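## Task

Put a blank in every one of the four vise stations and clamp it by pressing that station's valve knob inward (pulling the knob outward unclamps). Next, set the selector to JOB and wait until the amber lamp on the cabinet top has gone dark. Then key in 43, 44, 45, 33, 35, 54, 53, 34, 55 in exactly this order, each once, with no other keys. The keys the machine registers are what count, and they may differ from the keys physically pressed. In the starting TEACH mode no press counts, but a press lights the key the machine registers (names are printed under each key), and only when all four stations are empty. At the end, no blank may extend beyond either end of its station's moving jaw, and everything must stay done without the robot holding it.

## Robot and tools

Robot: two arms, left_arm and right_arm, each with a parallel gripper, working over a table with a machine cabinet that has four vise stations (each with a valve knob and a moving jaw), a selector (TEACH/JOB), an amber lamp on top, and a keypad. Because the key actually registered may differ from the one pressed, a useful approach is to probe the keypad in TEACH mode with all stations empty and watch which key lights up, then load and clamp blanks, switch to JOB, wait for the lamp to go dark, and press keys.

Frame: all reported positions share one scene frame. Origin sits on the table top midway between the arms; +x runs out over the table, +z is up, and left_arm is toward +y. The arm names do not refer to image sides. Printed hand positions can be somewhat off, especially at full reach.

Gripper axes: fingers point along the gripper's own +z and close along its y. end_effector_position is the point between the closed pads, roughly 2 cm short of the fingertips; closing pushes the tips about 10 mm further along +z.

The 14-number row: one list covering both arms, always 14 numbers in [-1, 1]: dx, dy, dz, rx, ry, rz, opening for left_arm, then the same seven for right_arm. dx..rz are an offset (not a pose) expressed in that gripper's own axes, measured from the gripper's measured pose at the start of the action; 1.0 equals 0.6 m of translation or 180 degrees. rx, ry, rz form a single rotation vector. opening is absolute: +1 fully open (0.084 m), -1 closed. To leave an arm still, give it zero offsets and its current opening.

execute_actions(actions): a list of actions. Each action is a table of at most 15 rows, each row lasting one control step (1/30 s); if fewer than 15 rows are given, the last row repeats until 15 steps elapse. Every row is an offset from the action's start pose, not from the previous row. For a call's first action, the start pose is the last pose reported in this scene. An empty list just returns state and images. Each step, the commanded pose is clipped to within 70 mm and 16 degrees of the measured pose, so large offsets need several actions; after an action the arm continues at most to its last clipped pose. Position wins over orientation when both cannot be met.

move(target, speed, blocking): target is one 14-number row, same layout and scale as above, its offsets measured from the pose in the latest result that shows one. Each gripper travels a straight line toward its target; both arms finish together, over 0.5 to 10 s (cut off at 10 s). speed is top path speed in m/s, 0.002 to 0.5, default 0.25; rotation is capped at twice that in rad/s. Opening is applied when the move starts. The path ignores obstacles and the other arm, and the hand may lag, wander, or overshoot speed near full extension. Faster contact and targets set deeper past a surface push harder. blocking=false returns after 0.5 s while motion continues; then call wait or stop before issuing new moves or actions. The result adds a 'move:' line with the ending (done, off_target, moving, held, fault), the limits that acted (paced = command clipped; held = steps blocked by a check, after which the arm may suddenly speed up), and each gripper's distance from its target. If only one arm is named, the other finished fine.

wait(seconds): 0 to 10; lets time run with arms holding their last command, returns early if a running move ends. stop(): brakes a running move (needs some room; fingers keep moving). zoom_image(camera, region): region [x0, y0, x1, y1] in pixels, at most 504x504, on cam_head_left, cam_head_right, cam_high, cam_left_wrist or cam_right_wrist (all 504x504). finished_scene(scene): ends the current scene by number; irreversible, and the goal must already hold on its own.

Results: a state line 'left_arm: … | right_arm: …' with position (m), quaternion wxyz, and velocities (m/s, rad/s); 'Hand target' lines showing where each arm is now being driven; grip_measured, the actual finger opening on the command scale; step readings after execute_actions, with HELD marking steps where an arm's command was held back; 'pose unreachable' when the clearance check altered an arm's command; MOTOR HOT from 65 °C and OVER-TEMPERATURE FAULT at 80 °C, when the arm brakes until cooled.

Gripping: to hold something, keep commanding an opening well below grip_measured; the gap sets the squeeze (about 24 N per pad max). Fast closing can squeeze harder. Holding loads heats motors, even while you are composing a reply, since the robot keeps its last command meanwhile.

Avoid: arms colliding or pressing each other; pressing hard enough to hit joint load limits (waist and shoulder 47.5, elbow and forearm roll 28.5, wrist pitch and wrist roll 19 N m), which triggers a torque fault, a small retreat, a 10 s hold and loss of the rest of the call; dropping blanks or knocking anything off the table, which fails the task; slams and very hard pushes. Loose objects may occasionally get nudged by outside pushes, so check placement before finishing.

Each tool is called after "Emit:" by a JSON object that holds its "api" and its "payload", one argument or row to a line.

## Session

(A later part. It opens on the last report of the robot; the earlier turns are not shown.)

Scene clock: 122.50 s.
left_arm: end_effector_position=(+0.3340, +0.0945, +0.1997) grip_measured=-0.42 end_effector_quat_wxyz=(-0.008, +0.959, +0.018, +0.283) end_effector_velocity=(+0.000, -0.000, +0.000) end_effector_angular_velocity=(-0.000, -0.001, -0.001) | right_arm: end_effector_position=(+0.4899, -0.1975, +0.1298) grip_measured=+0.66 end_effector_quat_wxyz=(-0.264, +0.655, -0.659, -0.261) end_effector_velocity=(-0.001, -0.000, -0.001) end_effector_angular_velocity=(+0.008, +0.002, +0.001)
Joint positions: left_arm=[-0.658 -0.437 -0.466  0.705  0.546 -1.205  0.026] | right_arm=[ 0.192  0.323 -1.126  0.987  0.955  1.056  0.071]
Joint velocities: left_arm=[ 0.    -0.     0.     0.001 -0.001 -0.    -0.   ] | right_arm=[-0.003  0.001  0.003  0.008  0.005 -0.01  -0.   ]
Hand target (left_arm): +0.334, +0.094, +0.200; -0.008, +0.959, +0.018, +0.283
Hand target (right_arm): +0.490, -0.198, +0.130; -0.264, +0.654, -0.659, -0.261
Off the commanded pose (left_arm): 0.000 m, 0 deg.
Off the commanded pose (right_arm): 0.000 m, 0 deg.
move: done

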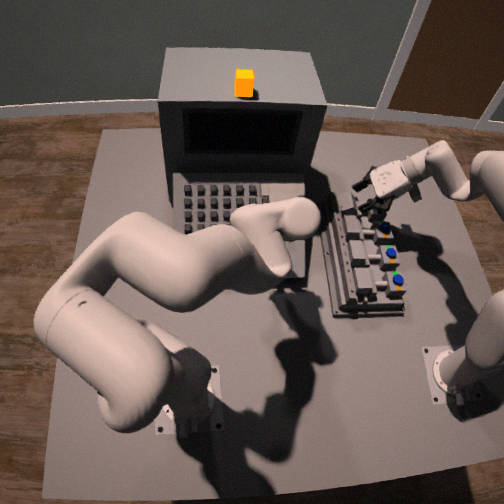

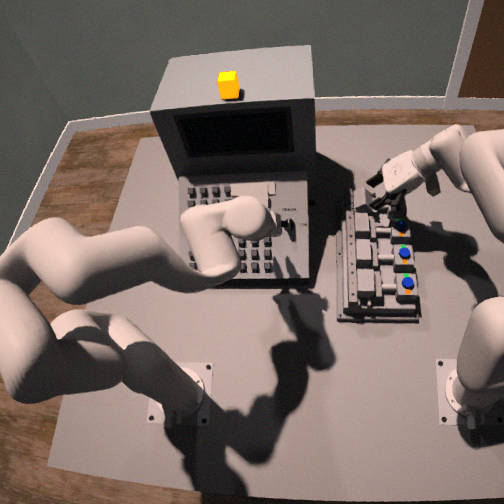

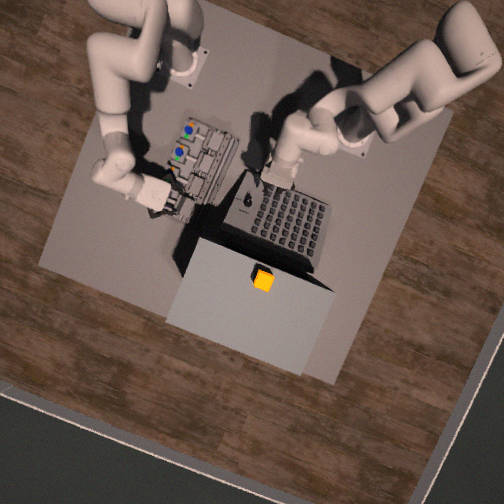

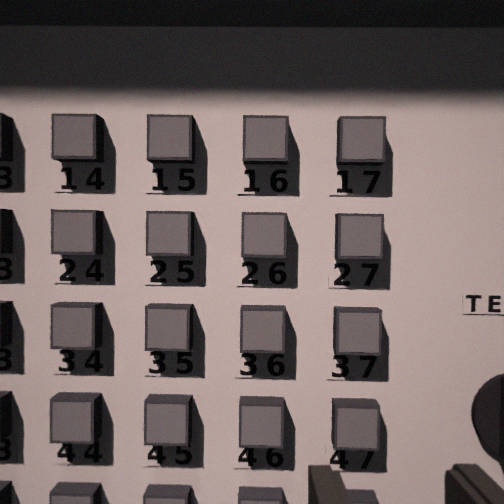

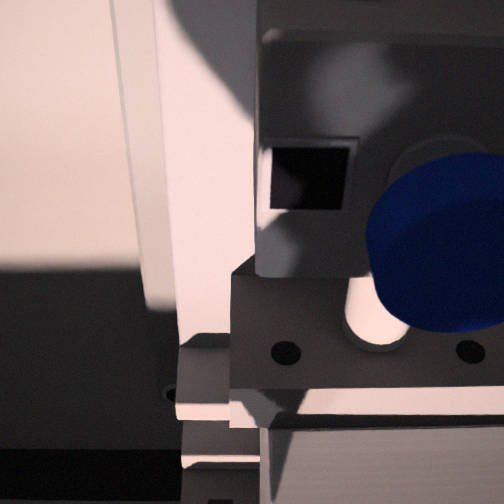

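Emit:
{"api": "move", "payload": {
  "target": [0,0,0,0,0,0,-0.4,-0.004,-0.002,0.054,0,0,0,0.66],
  "speed": 0.07
}}

Emit:
{"api": "execute_actions", "payload": {
  "actions": [
    [[0,0,0,0,0,0,-0.4,0,0,0,0,0,0,0.5],[0,0,0,0,0,0,-0.4,0,0,0,0,0,0,0.45],[0,0,0,0,0,0,-0.4,0,0,0,0,0,0,0.38],[0,0,0,0,0,0,-0.4,0,0,0,0,0,0,0.3],[0,0,0,0,0,0,-0.4,0,0,0,0,0,0,0.2],[0,0,0,0,0,0,-0.4,0,0,0,0,0,0,0.1],[0,0,0,0,0,0,-0.4,0,0,0,0,0,0,-0.2]]
  ]
}}

Emit:
{"api": "move", "payload": {
  "target": [0,0,0,0,0,0,-0.4,-0.05,0,-0.052,0,0,0,-0.2],
  "speed": 0.1
}}

Emit:
{"api": "move", "payload": {
  "target": [0,0,0,0,0,0,-0.4,0,0,0,0,0.243,0,-0.2],
  "speed": 0.4
}}

Emit:
{"api": "zoom_image", "payload": {
  "camera": "cam_head_right",
  "region": [330,150,430,240]
}}

Scene clock: 125.00 s.
left_arm: end_effector_position=(+0.3340, +0.0945, +0.1997) grip_measured=-0.42 end_effector_quat_wxyz=(-0.008, +0.959, +0.018, +0.283) end_effector_velocity=(+0.000, -0.000, +0.000) end_effector_angular_velocity=(-0.001, +0.000, +0.001) | right_arm: end_effector_position=(+0.4914, -0.1736, +0.1083) grip_measured=+0.66 end_effector_quat_wxyz=(-0.264, +0.655, -0.659, -0.261) end_effector_velocity=(+0.000, +0.001, -0.001) end_effector_angular_velocity=(+0.000, -0.001, +0.001)
Joint positions: left_arm=[-0.658 -0.437 -0.466  0.705  0.546 -1.205  0.026] | right_arm=[ 0.246  0.38  -1.141  1.037  0.9    1.037  0.071]
Joint velocities: left_arm=[ 0.    -0.    -0.    -0.001 -0.    -0.    -0.   ] | right_arm=[ 0.002  0.002 -0.001  0.002 -0.002 -0.002 -0.   ]
Hand target (left_arm): +0.334, +0.094, +0.200; -0.008, +0.959, +0.018, +0.283
Hand target (right_arm): +0.491, -0.173, +0.108; -0.264, +0.655, -0.659, -0.261
Off the commanded pose (left_arm): 0.000 m, 0 deg.
Off the commanded pose (right_arm): 0.000 m, 0 deg.
move: done

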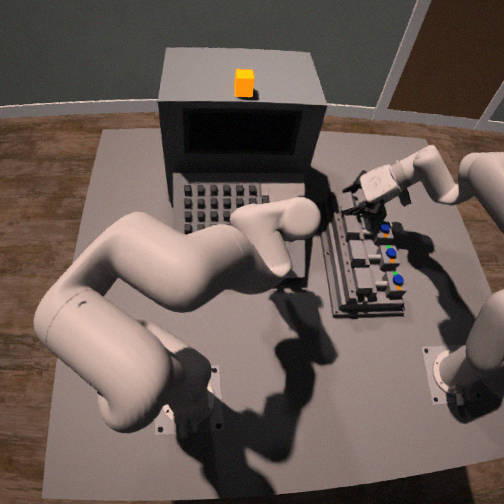

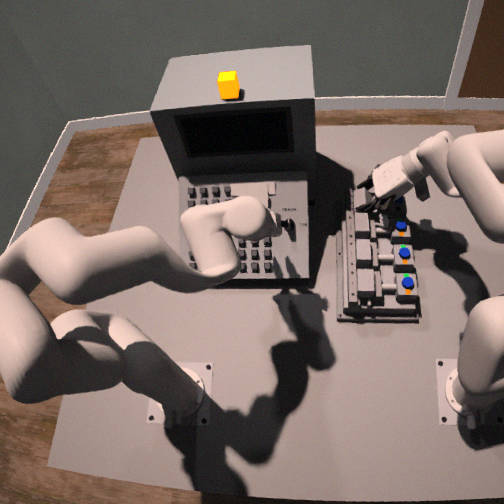

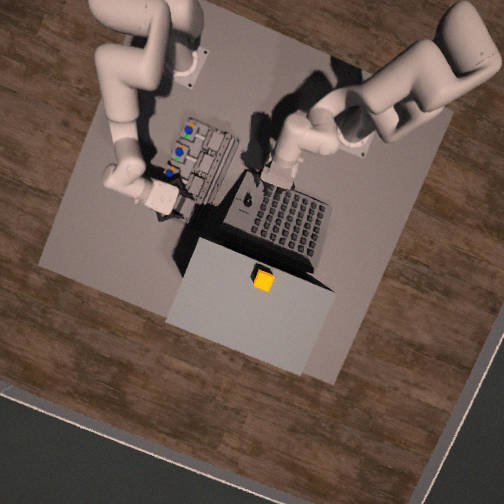

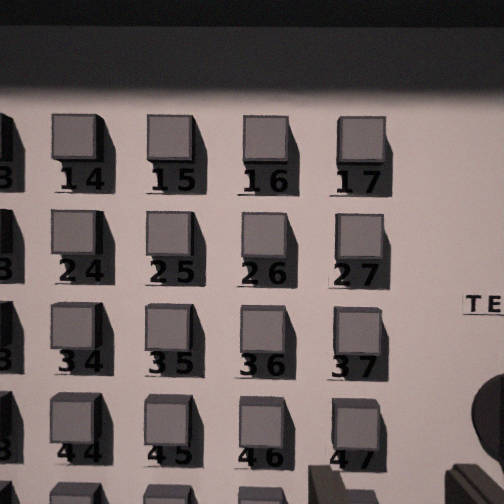

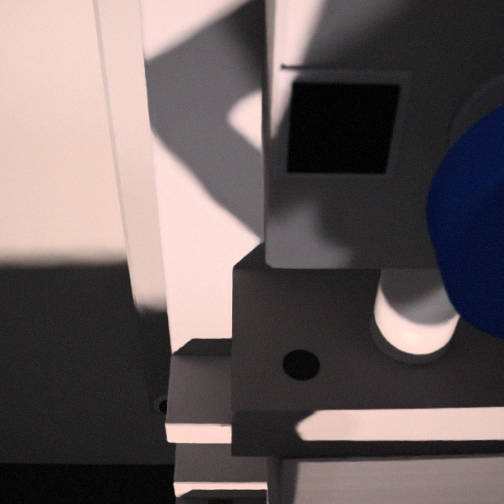

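Scene clock: 125.50 s.
left_arm: end_effector_position=(+0.3340, +0.0945, +0.1997) grip_measured=-0.42 end_effector_quat_wxyz=(-0.008, +0.959, +0.018, +0.283) end_effector_velocity=(-0.000, +0.001, -0.001) end_effector_angular_velocity=(+0.003, +0.002, +0.000) | right_arm: end_effector_position=(+0.4914, -0.1735, +0.1083) grip_measured=+0.38 end_effector_quat_wxyz=(-0.264, +0.655, -0.659, -0.261) end_effector_velocity=(+0.000, -0.000, +0.000) end_effector_angular_velocity=(+0.000, -0.000, -0.001)
Joint positions: left_arm=[-0.658 -0.437 -0.466  0.705  0.546 -1.205  0.026] | right_arm=[ 0.246  0.38  -1.141  1.037  0.9    1.037  0.06 ]
Joint velocities: left_arm=[0.    0.001 0.001 0.001 0.001 0.    0.   ] | right_arm=[-0.     0.001 -0.001  0.    -0.     0.     0.   ]
Hand target (left_arm): +0.334, +0.094, +0.200; -0.008, +0.959, +0.018, +0.283
Hand target (right_arm): +0.491, -0.174, +0.108; -0.264, +0.655, -0.659, -0.261
Off the commanded pose (left_arm): 0.000 m, 0 deg.
Off the commanded pose (right_arm): 0.000 m, 0 deg.
Step readings (end_effector_position):
0: left_arm (+0.3340, +0.0945, +0.1997) | right_arm (+0.4914, -0.1736, +0.1083)
1: left_arm (+0.3340, +0.0945, +0.1997) | right_arm (+0.4914, -0.1735, +0.1083)
2: left_arm (+0.3340, +0.0945, +0.1997) | right_arm (+0.4914, -0.1735, +0.1082)
4: left_arm (+0.3340, +0.0945, +0.1997) | right_arm (+0.4914, -0.1736, +0.1083)
8: left_arm (+0.3340, +0.0945, +0.1997) | right_arm (+0.4913, -0.1735, +0.1083)
15: end_effector_position above

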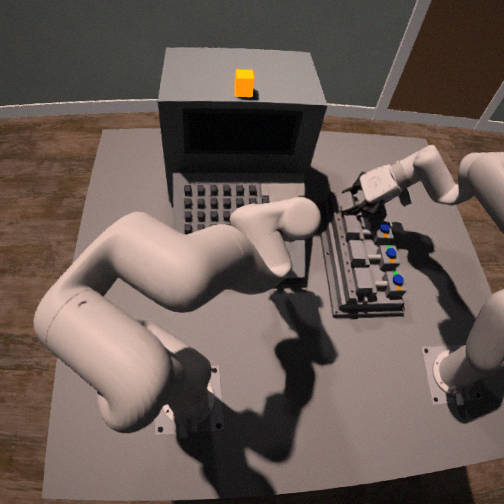

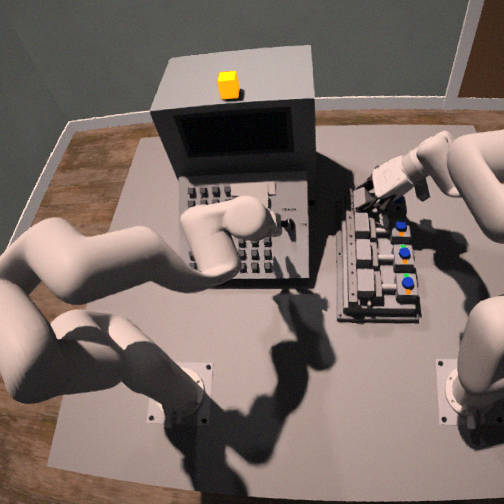

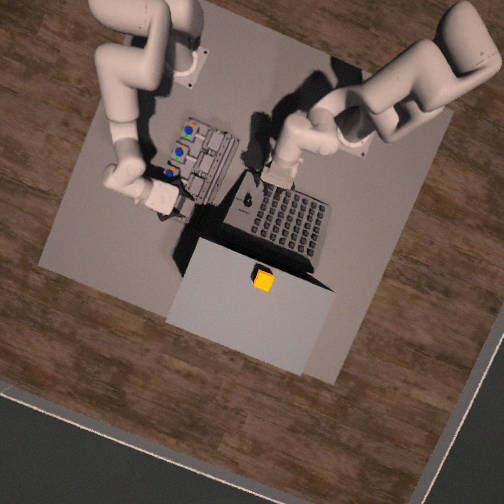

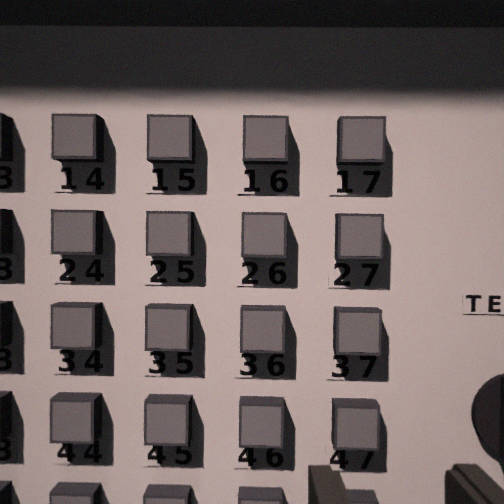

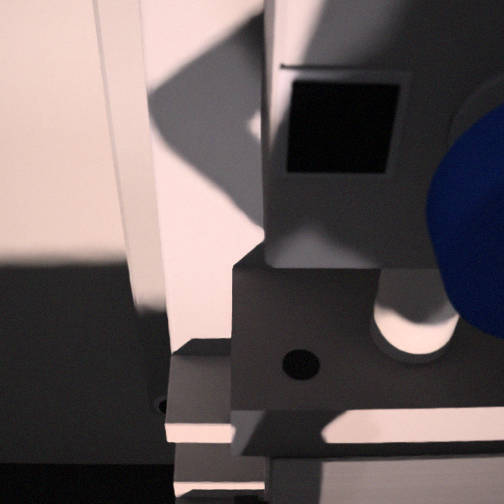

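Scene clock: 126.33 s.
left_arm: end_effector_position=(+0.3340, +0.0945, +0.1997) grip_measured=-0.42 end_effector_quat_wxyz=(-0.008, +0.959, +0.018, +0.283) end_effector_velocity=(-0.000, -0.000, -0.000) end_effector_angular_velocity=(-0.001, +0.000, +0.000) | right_arm: end_effector_position=(+0.4911, -0.1734, +0.1509) grip_measured=+0.38 end_effector_quat_wxyz=(-0.264, +0.655, -0.659, -0.261) end_effector_velocity=(-0.000, +0.000, +0.003) end_effector_angular_velocity=(+0.000, +0.002, +0.001)
Joint positions: left_arm=[-0.658 -0.437 -0.466  0.705  0.546 -1.205  0.026] | right_arm=[ 0.238  0.299 -1.149  0.977  0.953  1.128  0.06 ]
Joint velocities: left_arm=[-0.    -0.     0.    -0.001 -0.001 -0.    -0.   ] | right_arm=[-0.    -0.004 -0.002 -0.004  0.005  0.007 -0.   ]
Hand target (left_arm): +0.334, +0.094, +0.200; -0.008, +0.959, +0.018, +0.283
Hand target (right_arm): +0.491, -0.173, +0.152; -0.264, +0.655, -0.659, -0.261
Off the commanded pose (left_arm): 0.000 m, 0 deg.
Off the commanded pose (right_arm): 0.001 m, 0 deg.
move: done

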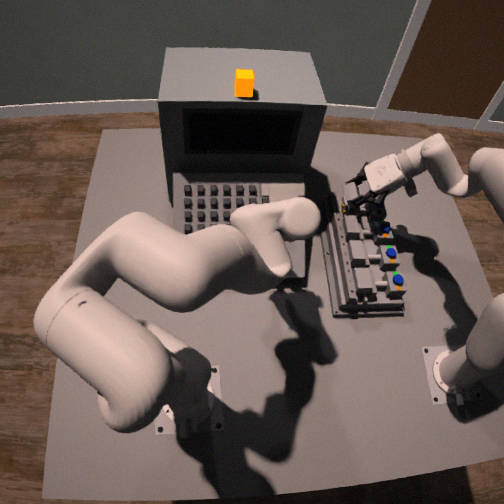

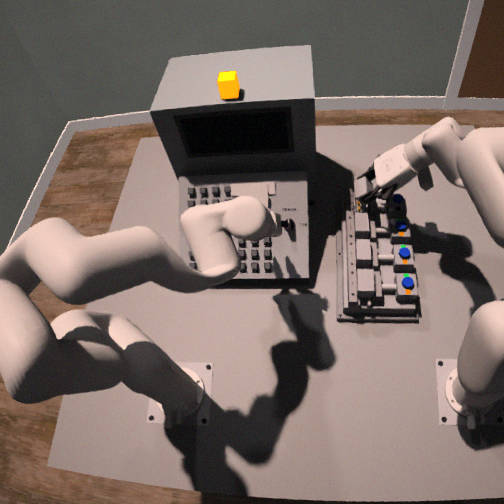

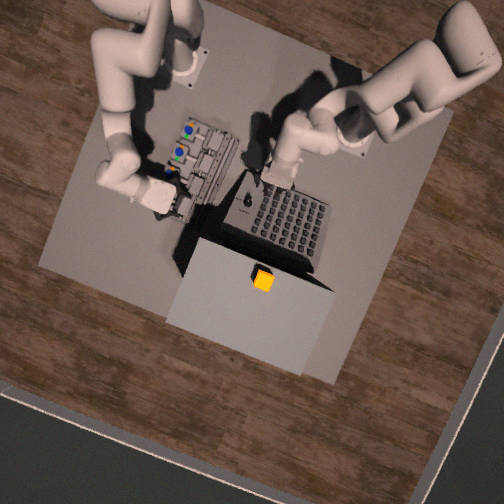

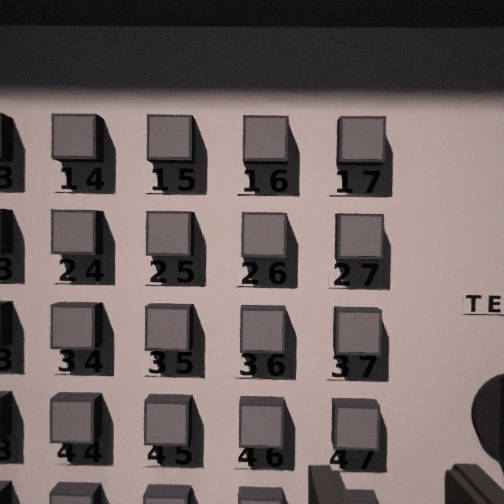

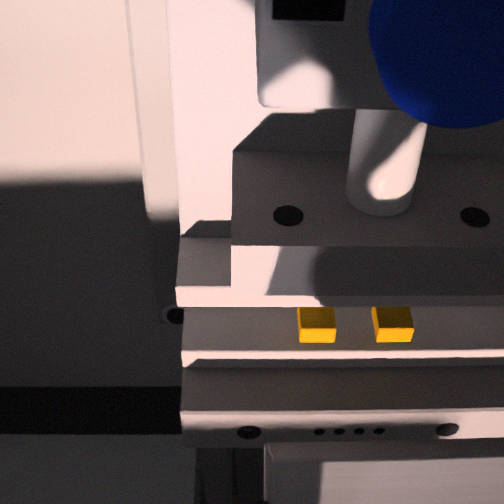

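Scene clock: 127.90 s.
left_arm: end_effector_position=(+0.3340, +0.0945, +0.1997) grip_measured=-0.42 end_effector_quat_wxyz=(-0.008, +0.959, +0.018, +0.283) end_effector_velocity=(-0.000, +0.000, -0.000) end_effector_angular_velocity=(+0.000, +0.000, +0.000) | right_arm: end_effector_position=(+0.4915, -0.1730, +0.1514) grip_measured=+0.38 end_effector_quat_wxyz=(-0.002, +0.705, -0.709, +0.001) end_effector_velocity=(-0.001, +0.001, -0.000) end_effector_angular_velocity=(-0.010, +0.006, +0.000)
Joint positions: left_arm=[-0.658 -0.437 -0.466  0.705  0.546 -1.205  0.026] | right_arm=[ 0.481  0.349 -1.369 -0.001  1.016  2.009  0.06 ]
Joint velocities: left_arm=[-0.  0.  0. -0.  0.  0.  0.] | right_arm=[ 0.004  0.007 -0.012 -0.008  0.014  0.008 -0.   ]
Hand target (left_arm): +0.334, +0.094, +0.200; -0.008, +0.959, +0.018, +0.283
Hand target (right_arm): +0.491, -0.173, +0.151; -0.001, +0.705, -0.709, +0.001
Off the commanded pose (left_arm): 0.000 m, 0 deg.
Off the commanded pose (right_arm): 0.001 m, 0 deg.
move: done

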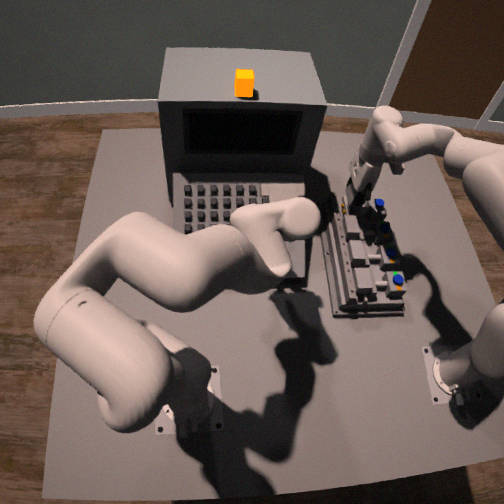

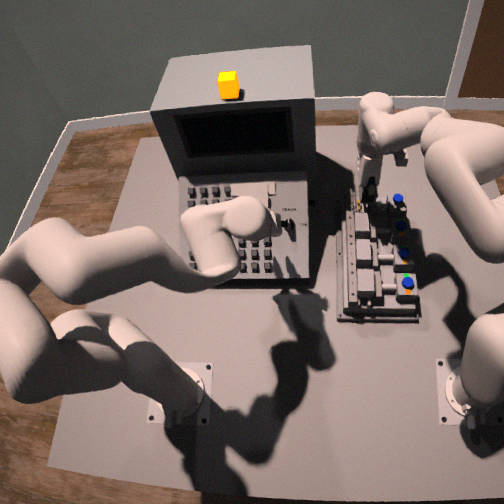

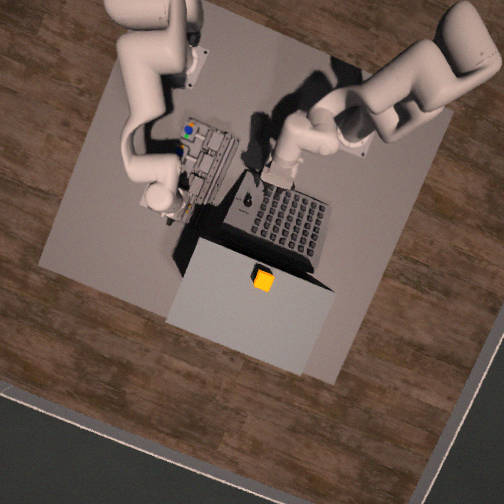

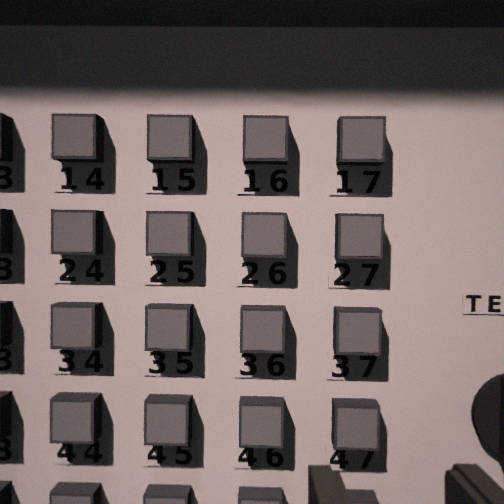

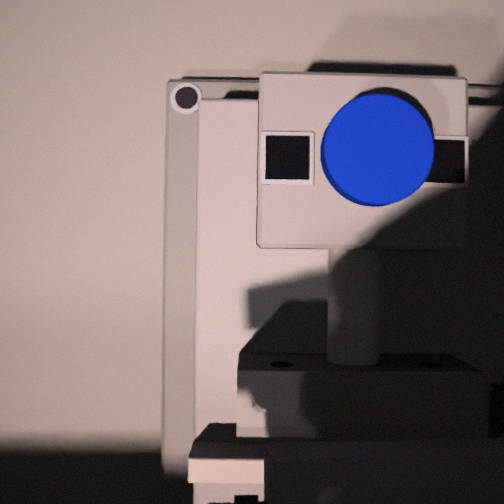

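Region (330, 150, 430, 240) of cam_head_right's 504x504 image, scaled by 5.040, with more detail than that image has; it fills the top 454 rows of this view, and the rest is white.

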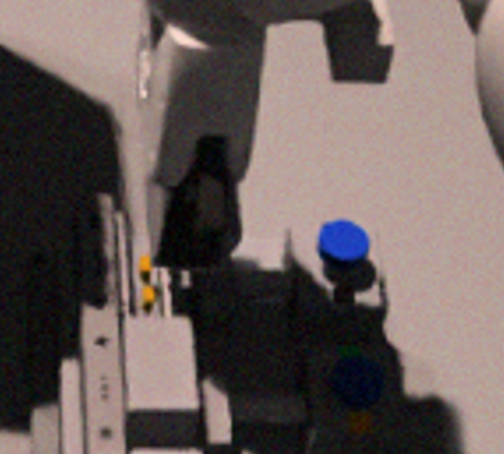

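Emit:
{"api": "execute_actions", "payload": {
  "actions": []
}}

Scene clock: 130.43 s.
left_arm: end_effector_position=(+0.3340, +0.0945, +0.1997) grip_measured=-0.42 end_effector_quat_wxyz=(-0.008, +0.959, +0.018, +0.283) end_effector_velocity=(+0.000, -0.000, +0.000) end_effector_angular_velocity=(-0.000, -0.000, -0.001) | right_arm: end_effector_position=(+0.4914, -0.1728, +0.1514) grip_measured=+0.38 end_effector_quat_wxyz=(-0.001, +0.705, -0.709, +0.001) end_effector_velocity=(+0.000, -0.000, -0.000) end_effector_angular_velocity=(-0.001, -0.001, +0.000)
Joint positions: left_arm=[-0.658 -0.437 -0.466  0.705  0.546 -1.205  0.026] | right_arm=[ 0.482  0.35  -1.37  -0.002  1.017  2.01   0.06 ]
Joint velocities: left_arm=[-0.     0.001 -0.     0.    -0.001 -0.    -0.   ] | right_arm=[-0.     0.001 -0.001 -0.001 -0.     0.     0.   ]
Hand target (left_arm): +0.334, +0.094, +0.200; -0.008, +0.959, +0.018, +0.283
Hand target (right_arm): +0.491, -0.173, +0.151; -0.001, +0.705, -0.709, +0.001
Off the commanded pose (left_arm): 0.000 m, 0 deg.
Off the commanded pose (right_arm): 0.001 m, 0 deg.

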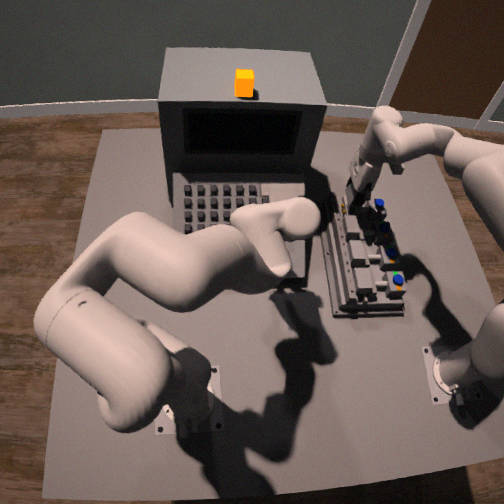

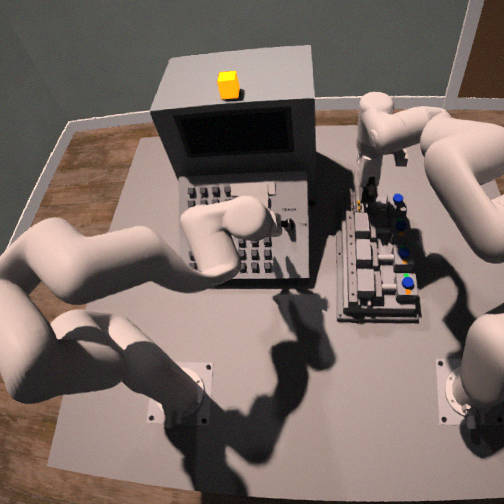

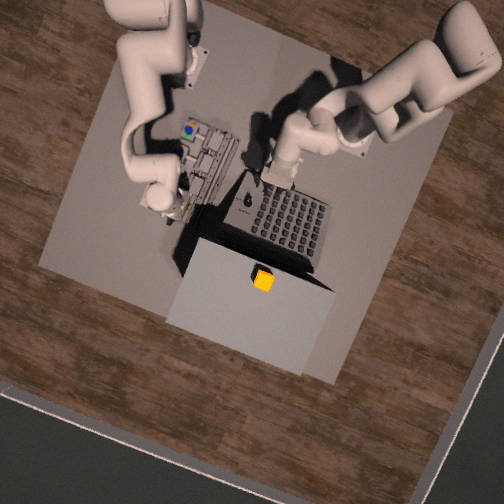

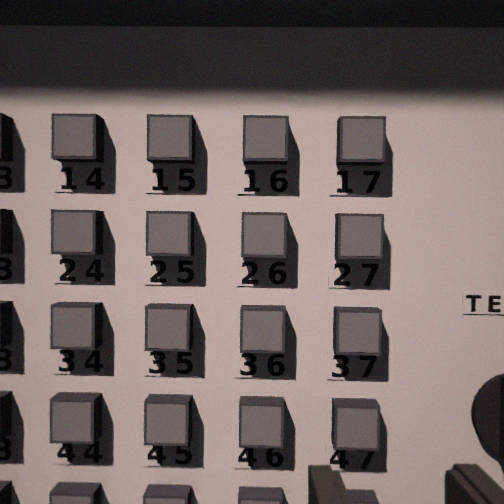

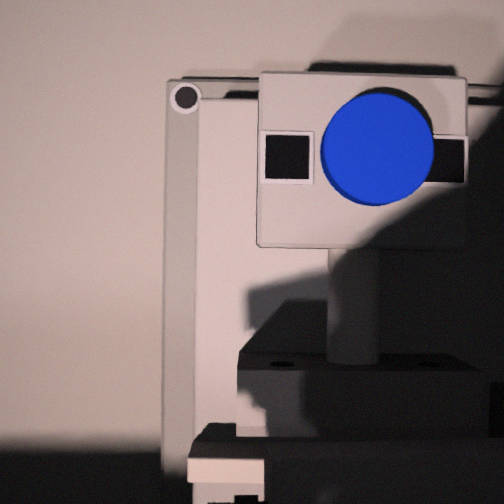

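Set on table.

Emit:
{"api": "move", "payload": {
  "target": [0,0,0,0,0,0,-0.4,0,0,-0.03,0,0,0,-0.2]
}}

Emit:
{"api": "move", "payload": {
  "target": [0,0,0,0,0,0,-0.4,0.32,0.035,0,0,0,0,-0.2],
  "speed": 0.35
}}

Emit:
{"api": "move", "payload": {
  "target": [0,0,0,0,0,0,-0.4,0,0,0.18,0,0,0,-0.2],
  "speed": 0.15
}}

Emit:
{"api": "zoom_image", "payload": {
  "camera": "cam_head_left",
  "region": [340,130,504,290]
}}

Scene clock: 132.00 s.
left_arm: end_effector_position=(+0.3340, +0.0945, +0.1997) grip_measured=-0.42 end_effector_quat_wxyz=(-0.008, +0.959, +0.018, +0.283) end_effector_velocity=(-0.000, +0.000, -0.000) end_effector_angular_velocity=(+0.000, +0.001, +0.000) | right_arm: end_effector_position=(+0.4913, -0.1728, +0.1690) grip_measured=+0.38 end_effector_quat_wxyz=(-0.001, +0.705, -0.709, +0.001) end_effector_velocity=(-0.001, -0.000, +0.001) end_effector_angular_velocity=(-0.001, +0.004, -0.001)
Joint positions: left_arm=[-0.658 -0.437 -0.466  0.705  0.546 -1.205  0.026] | right_arm=[ 0.482  0.331 -1.396 -0.002  1.062  2.01   0.06 ]
Joint velocities: left_arm=[-0.     0.001 -0.    -0.     0.    -0.     0.   ] | right_arm=[-0.    -0.    -0.003  0.001  0.008  0.    -0.   ]
Hand target (left_arm): +0.334, +0.094, +0.200; -0.008, +0.959, +0.018, +0.283
Hand target (right_arm): +0.491, -0.173, +0.169; -0.001, +0.705, -0.709, +0.001
Off the commanded pose (left_arm): 0.000 m, 0 deg.
Off the commanded pose (right_arm): 0.000 m, 0 deg.
move: done

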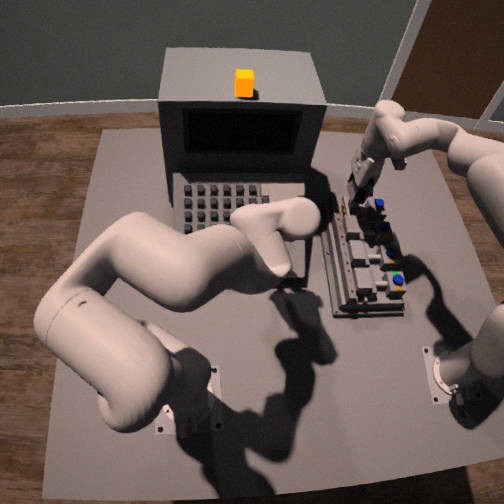

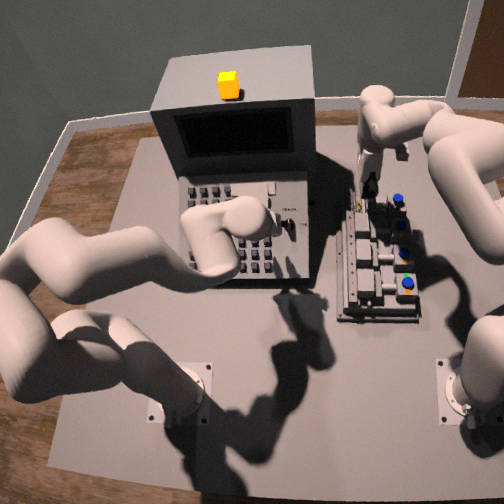

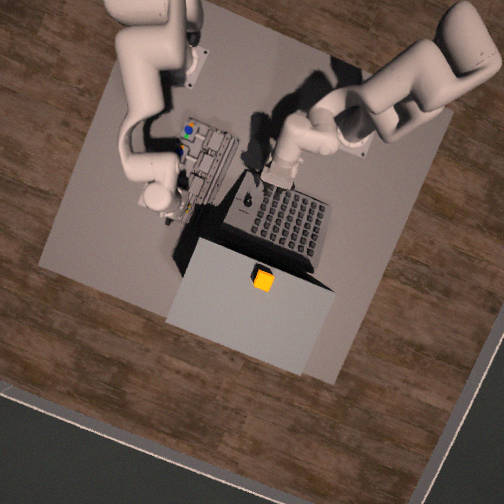

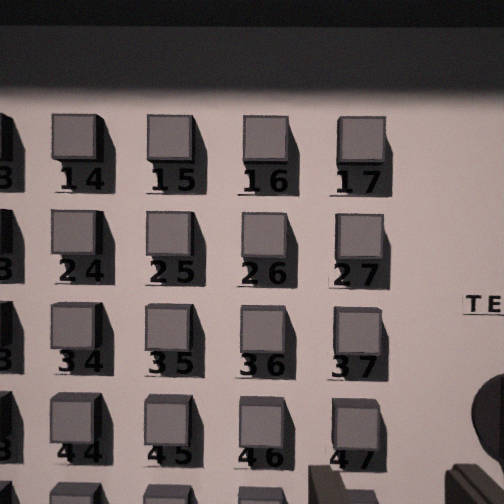

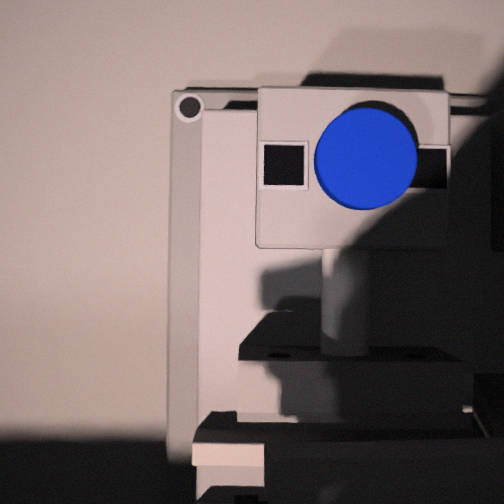

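Scene clock: 133.17 s.
left_arm: end_effector_position=(+0.3340, +0.0945, +0.1997) grip_measured=-0.42 end_effector_quat_wxyz=(-0.008, +0.959, +0.018, +0.283) end_effector_velocity=(+0.000, +0.000, +0.000) end_effector_angular_velocity=(-0.001, -0.000, +0.001) | right_arm: end_effector_position=(+0.4693, -0.3644, +0.1689) grip_measured=+0.38 end_effector_quat_wxyz=(-0.000, +0.705, -0.709, +0.002) end_effector_velocity=(-0.000, -0.004, -0.000) end_effector_angular_velocity=(-0.000, +0.000, -0.000)
Joint positions: left_arm=[-0.658 -0.437 -0.466  0.705  0.546 -1.205  0.026] | right_arm=[ 0.136  0.096 -1.081 -0.003  0.983  1.664  0.06 ]
Joint velocities: left_arm=[ 0. -0. -0. -0.  0. -0.  0.] | right_arm=[-0.007 -0.002  0.003 -0.    -0.001 -0.007  0.   ]
Hand target (left_arm): +0.334, +0.094, +0.200; -0.008, +0.959, +0.018, +0.283
Hand target (right_arm): +0.469, -0.365, +0.169; -0.000, +0.705, -0.709, +0.002
Off the commanded pose (left_arm): 0.000 m, 0 deg.
Off the commanded pose (right_arm): 0.000 m, 0 deg.
move: done

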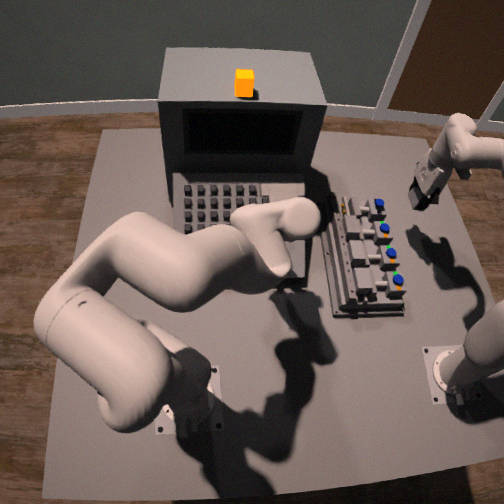

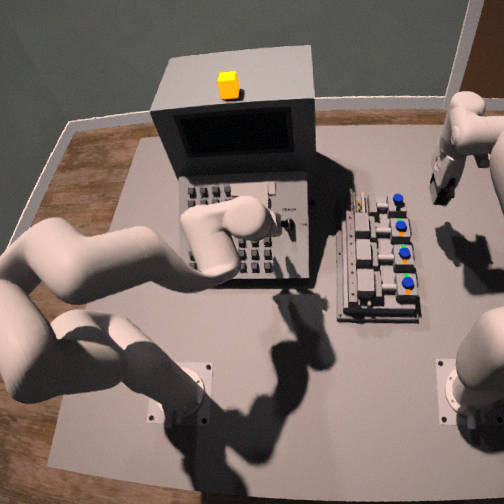

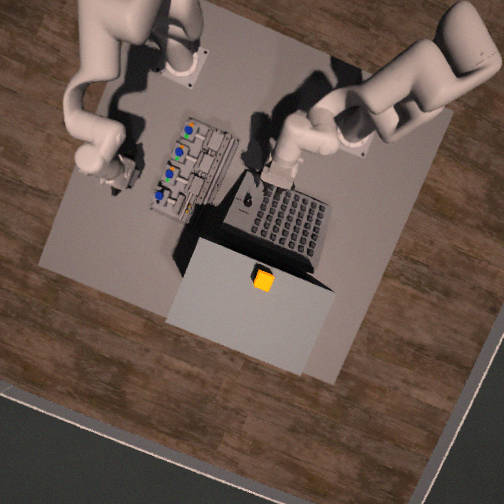

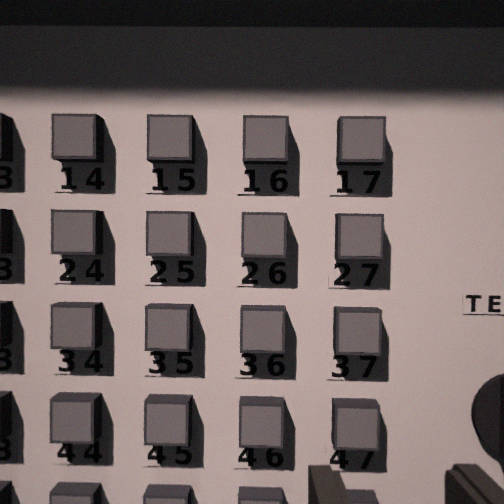

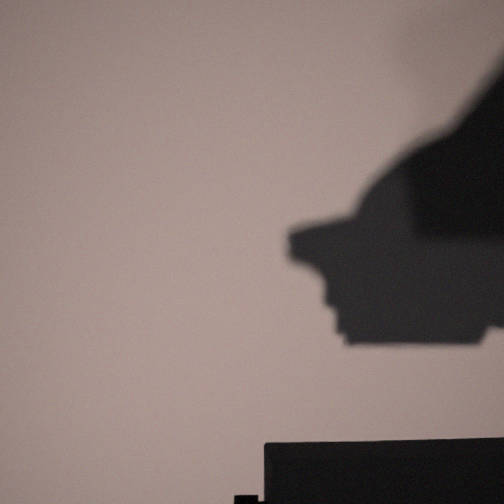

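Scene clock: 134.40 s.
left_arm: end_effector_position=(+0.3340, +0.0945, +0.1997) grip_measured=-0.42 end_effector_quat_wxyz=(-0.008, +0.959, +0.018, +0.283) end_effector_velocity=(+0.000, -0.000, +0.000) end_effector_angular_velocity=(-0.000, +0.000, +0.000) | right_arm: end_effector_position=(+0.4695, -0.3643, +0.0615) grip_measured=+0.38 end_effector_quat_wxyz=(-0.001, +0.706, -0.709, +0.002) end_effector_velocity=(-0.003, -0.000, -0.005) end_effector_angular_velocity=(-0.001, +0.008, +0.000)
Joint positions: left_arm=[-0.658 -0.437 -0.466  0.705  0.546 -1.205  0.026] | right_arm=[ 0.136  0.279 -0.975 -0.003  0.693  1.664  0.06 ]
Joint velocities: left_arm=[-0.    -0.    -0.    -0.001  0.     0.001 -0.   ] | right_arm=[ 0.     0.007  0.005 -0.    -0.003 -0.    -0.   ]
Hand target (left_arm): +0.334, +0.094, +0.200; -0.008, +0.959, +0.018, +0.283
Hand target (right_arm): +0.469, -0.364, +0.061; -0.000, +0.706, -0.709, +0.001
Off the commanded pose (left_arm): 0.000 m, 0 deg.
Off the commanded pose (right_arm): 0.001 m, 0 deg.
move: done

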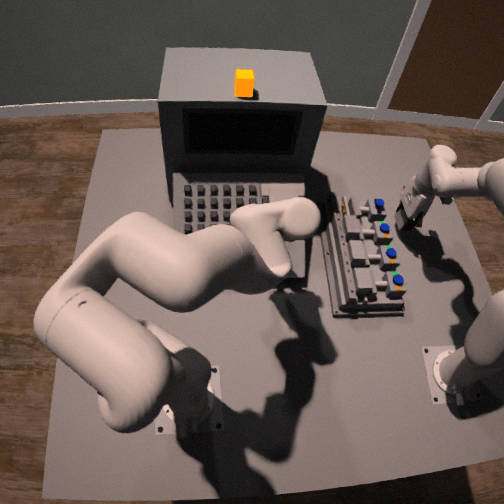

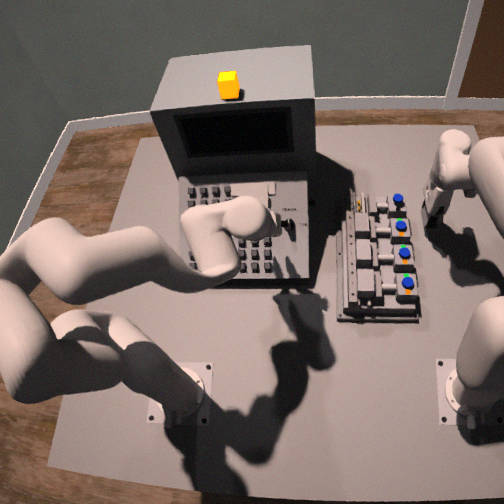

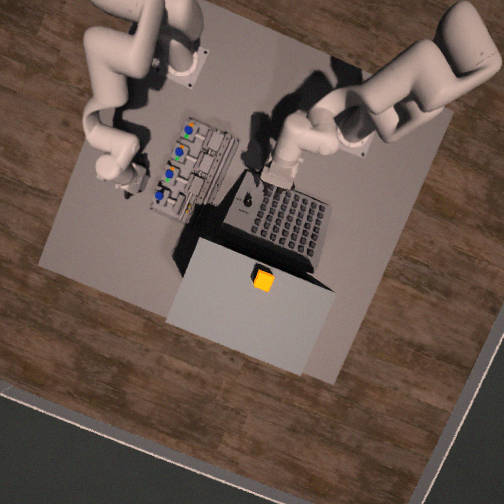

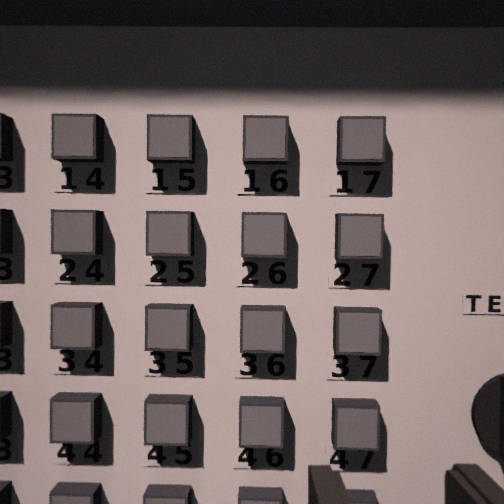

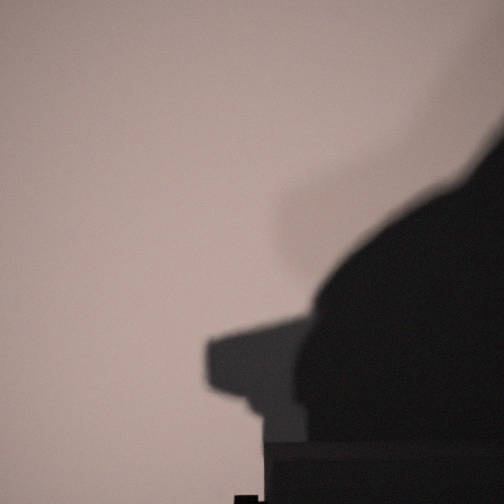

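Region (340, 130, 504, 290) of cam_head_left's 504x504 image, scaled by 3.073, with more detail than that image has; it fills the top 492 rows of this view, and the rest is white.

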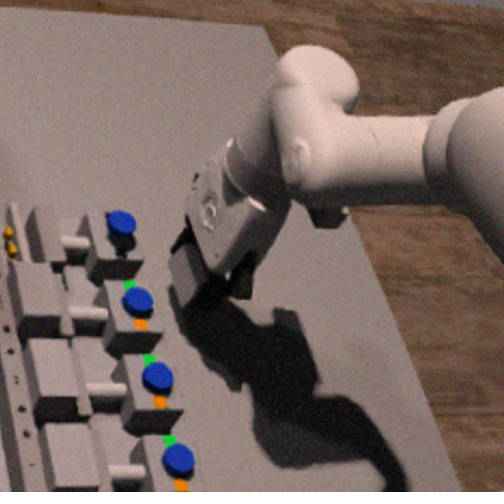

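Emit:
{"api": "execute_actions", "payload": {
  "actions": [
    [[0,0,0,0,0,0,-0.4,0,0,0.004,0,0,0,-0.2],[0,0,0,0,0,0,-0.4,0,0,0.008,0,0,0,-0.2],[0,0,0,0,0,0,-0.4,0,0,0.011,0,0,0,-0.2],[0,0,0,0,0,0,-0.4,0,0,0.014,0,0,0,-0.2],[0,0,0,0,0,0,-0.4,0,0,0.017,0,0,0,-0.2],[0,0,0,0,0,0,-0.4,0,0,0.02,0,0,0,-0.2],[0,0,0,0,0,0,-0.4,0,0,0.023,0,0,0,-0.2],[0,0,0,0,0,0,-0.4,0,0,0.026,0,0,0,-0.2],[0,0,0,0,0,0,-0.4,0,0,0.029,0,0,0,-0.2]],
    [[0,0,0,0,0,0,-0.4,0,0,0,0,0,0,0],[0,0,0,0,0,0,-0.4,0,0,0,0,0,0,0.2],[0,0,0,0,0,0,-0.4,0,0,0,0,0,0,0.35],[0,0,0,0,0,0,-0.4,0,0,0,0,0,0,0.4],[0,0,0,0,0,0,-0.4,0,0,0,0,0,0,0.45],[0,0,0,0,0,0,-0.4,0,0,0,0,0,0,0.62]],
    [[0,0,0,0,0,0,-0.4,0,0,-0.02,0,0,0,0.62],[0,0,0,0,0,0,-0.4,0,0,-0.04,0,0,0,0.62],[0,0,0,0,0,0,-0.4,0,0,-0.05,0,0,0,0.62]]
  ]
}}

Emit:
{"api": "zoom_image", "payload": {
  "camera": "cam_head_left",
  "region": [360,160,480,280]
}}

Scene clock: 137.43 s.
left_arm: end_effector_position=(+0.3340, +0.0945, +0.1997) grip_measured=-0.42 end_effector_quat_wxyz=(-0.008, +0.959, +0.018, +0.283) end_effector_velocity=(+0.000, +0.000, +0.000) end_effector_angular_velocity=(+0.001, -0.001, -0.001) | right_arm: end_effector_position=(+0.4689, -0.3644, +0.0740) grip_measured=+0.61 end_effector_quat_wxyz=(-0.000, +0.706, -0.709, +0.001) end_effector_velocity=(+0.000, -0.000, +0.004) end_effector_angular_velocity=(+0.000, +0.000, -0.001)
Joint positions: left_arm=[-0.658 -0.437 -0.466  0.705  0.546 -1.205  0.026] | right_arm=[ 0.136  0.252 -0.981 -0.003  0.727  1.664  0.07 ]
Joint velocities: left_arm=[-0.    -0.    -0.     0.001  0.001  0.     0.   ] | right_arm=[-0.001 -0.006 -0.004  0.001  0.01  -0.     0.   ]
Hand target (left_arm): +0.334, +0.094, +0.200; -0.008, +0.959, +0.018, +0.283
Hand target (right_arm): +0.469, -0.364, +0.075; -0.001, +0.706, -0.709, +0.002
Off the commanded pose (left_arm): 0.000 m, 0 deg.
Off the commanded pose (right_arm): 0.001 m, 0 deg.
Step readings (end_effector_position; steps 1 to 15: 1st action; 16 to 30: 2nd action; 31 to 45: 3rd action):
0: left_arm (+0.3340, +0.0945, +0.1997) | right_arm (+0.4692, -0.3644, +0.0610)
1: left_arm (+0.3340, +0.0945, +0.1997) | right_arm (+0.4692, -0.3644, +0.0609)
2: left_arm (+0.3340, +0.0945, +0.1997) | right_arm (+0.4694, -0.3643, +0.0608)
4: left_arm (+0.3340, +0.0945, +0.1997) | right_arm (+0.4698, -0.3643, +0.0593)
8: left_arm (+0.3340, +0.0945, +0.1997) | right_arm (+0.4693, -0.3644, +0.0526)
15: left_arm (+0.3340, +0.0945, +0.1997) | right_arm (+0.4691, -0.3644, +0.0446)
16: left_arm (+0.3340, +0.0945, +0.1997) | right_arm (+0.4693, -0.3643, +0.0445)
17: left_arm (+0.3340, +0.0945, +0.1997) | right_arm (+0.4694, -0.3643, +0.0446)
19: left_arm (+0.3340, +0.0945, +0.1997) | right_arm (+0.4694, -0.3643, +0.0447)
23: left_arm (+0.3340, +0.0945, +0.1997) | right_arm (+0.4696, -0.3643, +0.0451)
30: left_arm (+0.3340, +0.0945, +0.1997) | right_arm (+0.4693, -0.3643, +0.0448)
31: left_arm (+0.3340, +0.0945, +0.1997) | right_arm (+0.4692, -0.3643, +0.0449)
32: left_arm (+0.3340, +0.0945, +0.1997) | right_arm (+0.4685, -0.3644, +0.0457)
34: left_arm (+0.3340, +0.0945, +0.1997) | right_arm (+0.4677, -0.3645, +0.0530)
38: left_arm (+0.3340, +0.0945, +0.1997) | right_arm (+0.4717, -0.3641, +0.0723)
45: end_effector_position above

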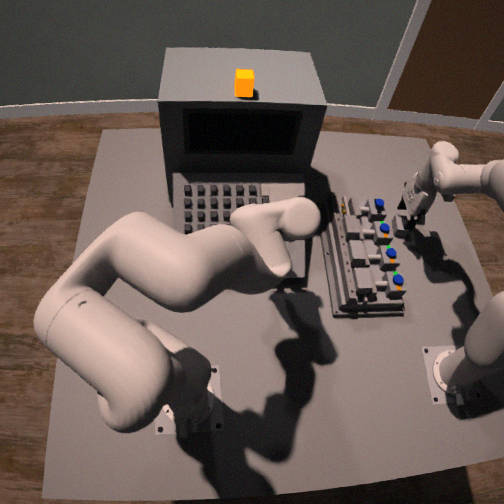

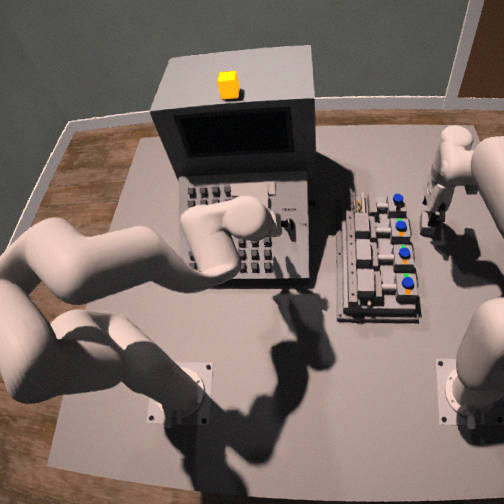

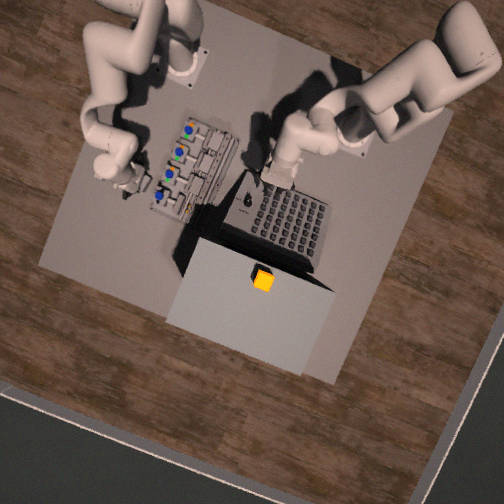

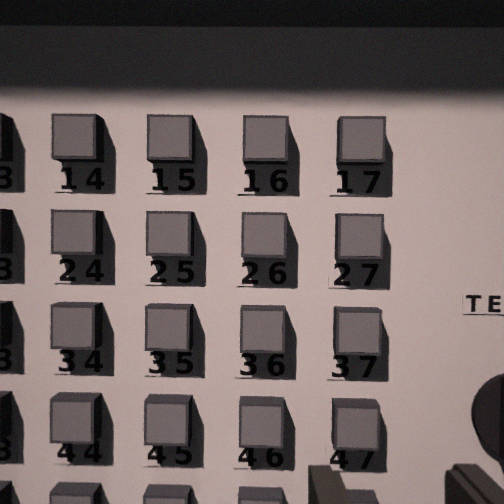

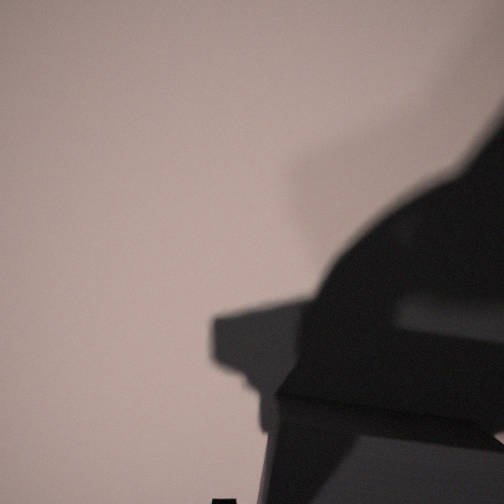

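Region (360, 160, 480, 280) of cam_head_left's 504x504 image, scaled by 4.200, with more detail than that image has.

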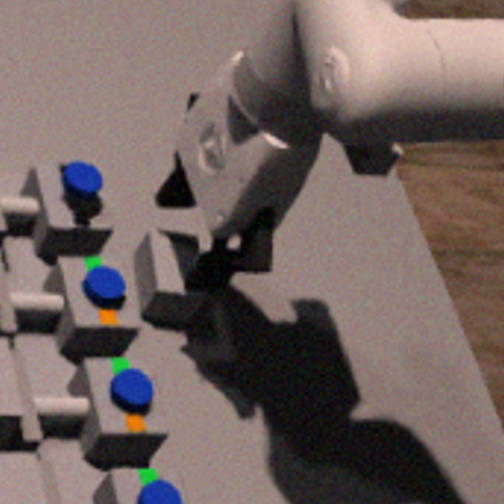

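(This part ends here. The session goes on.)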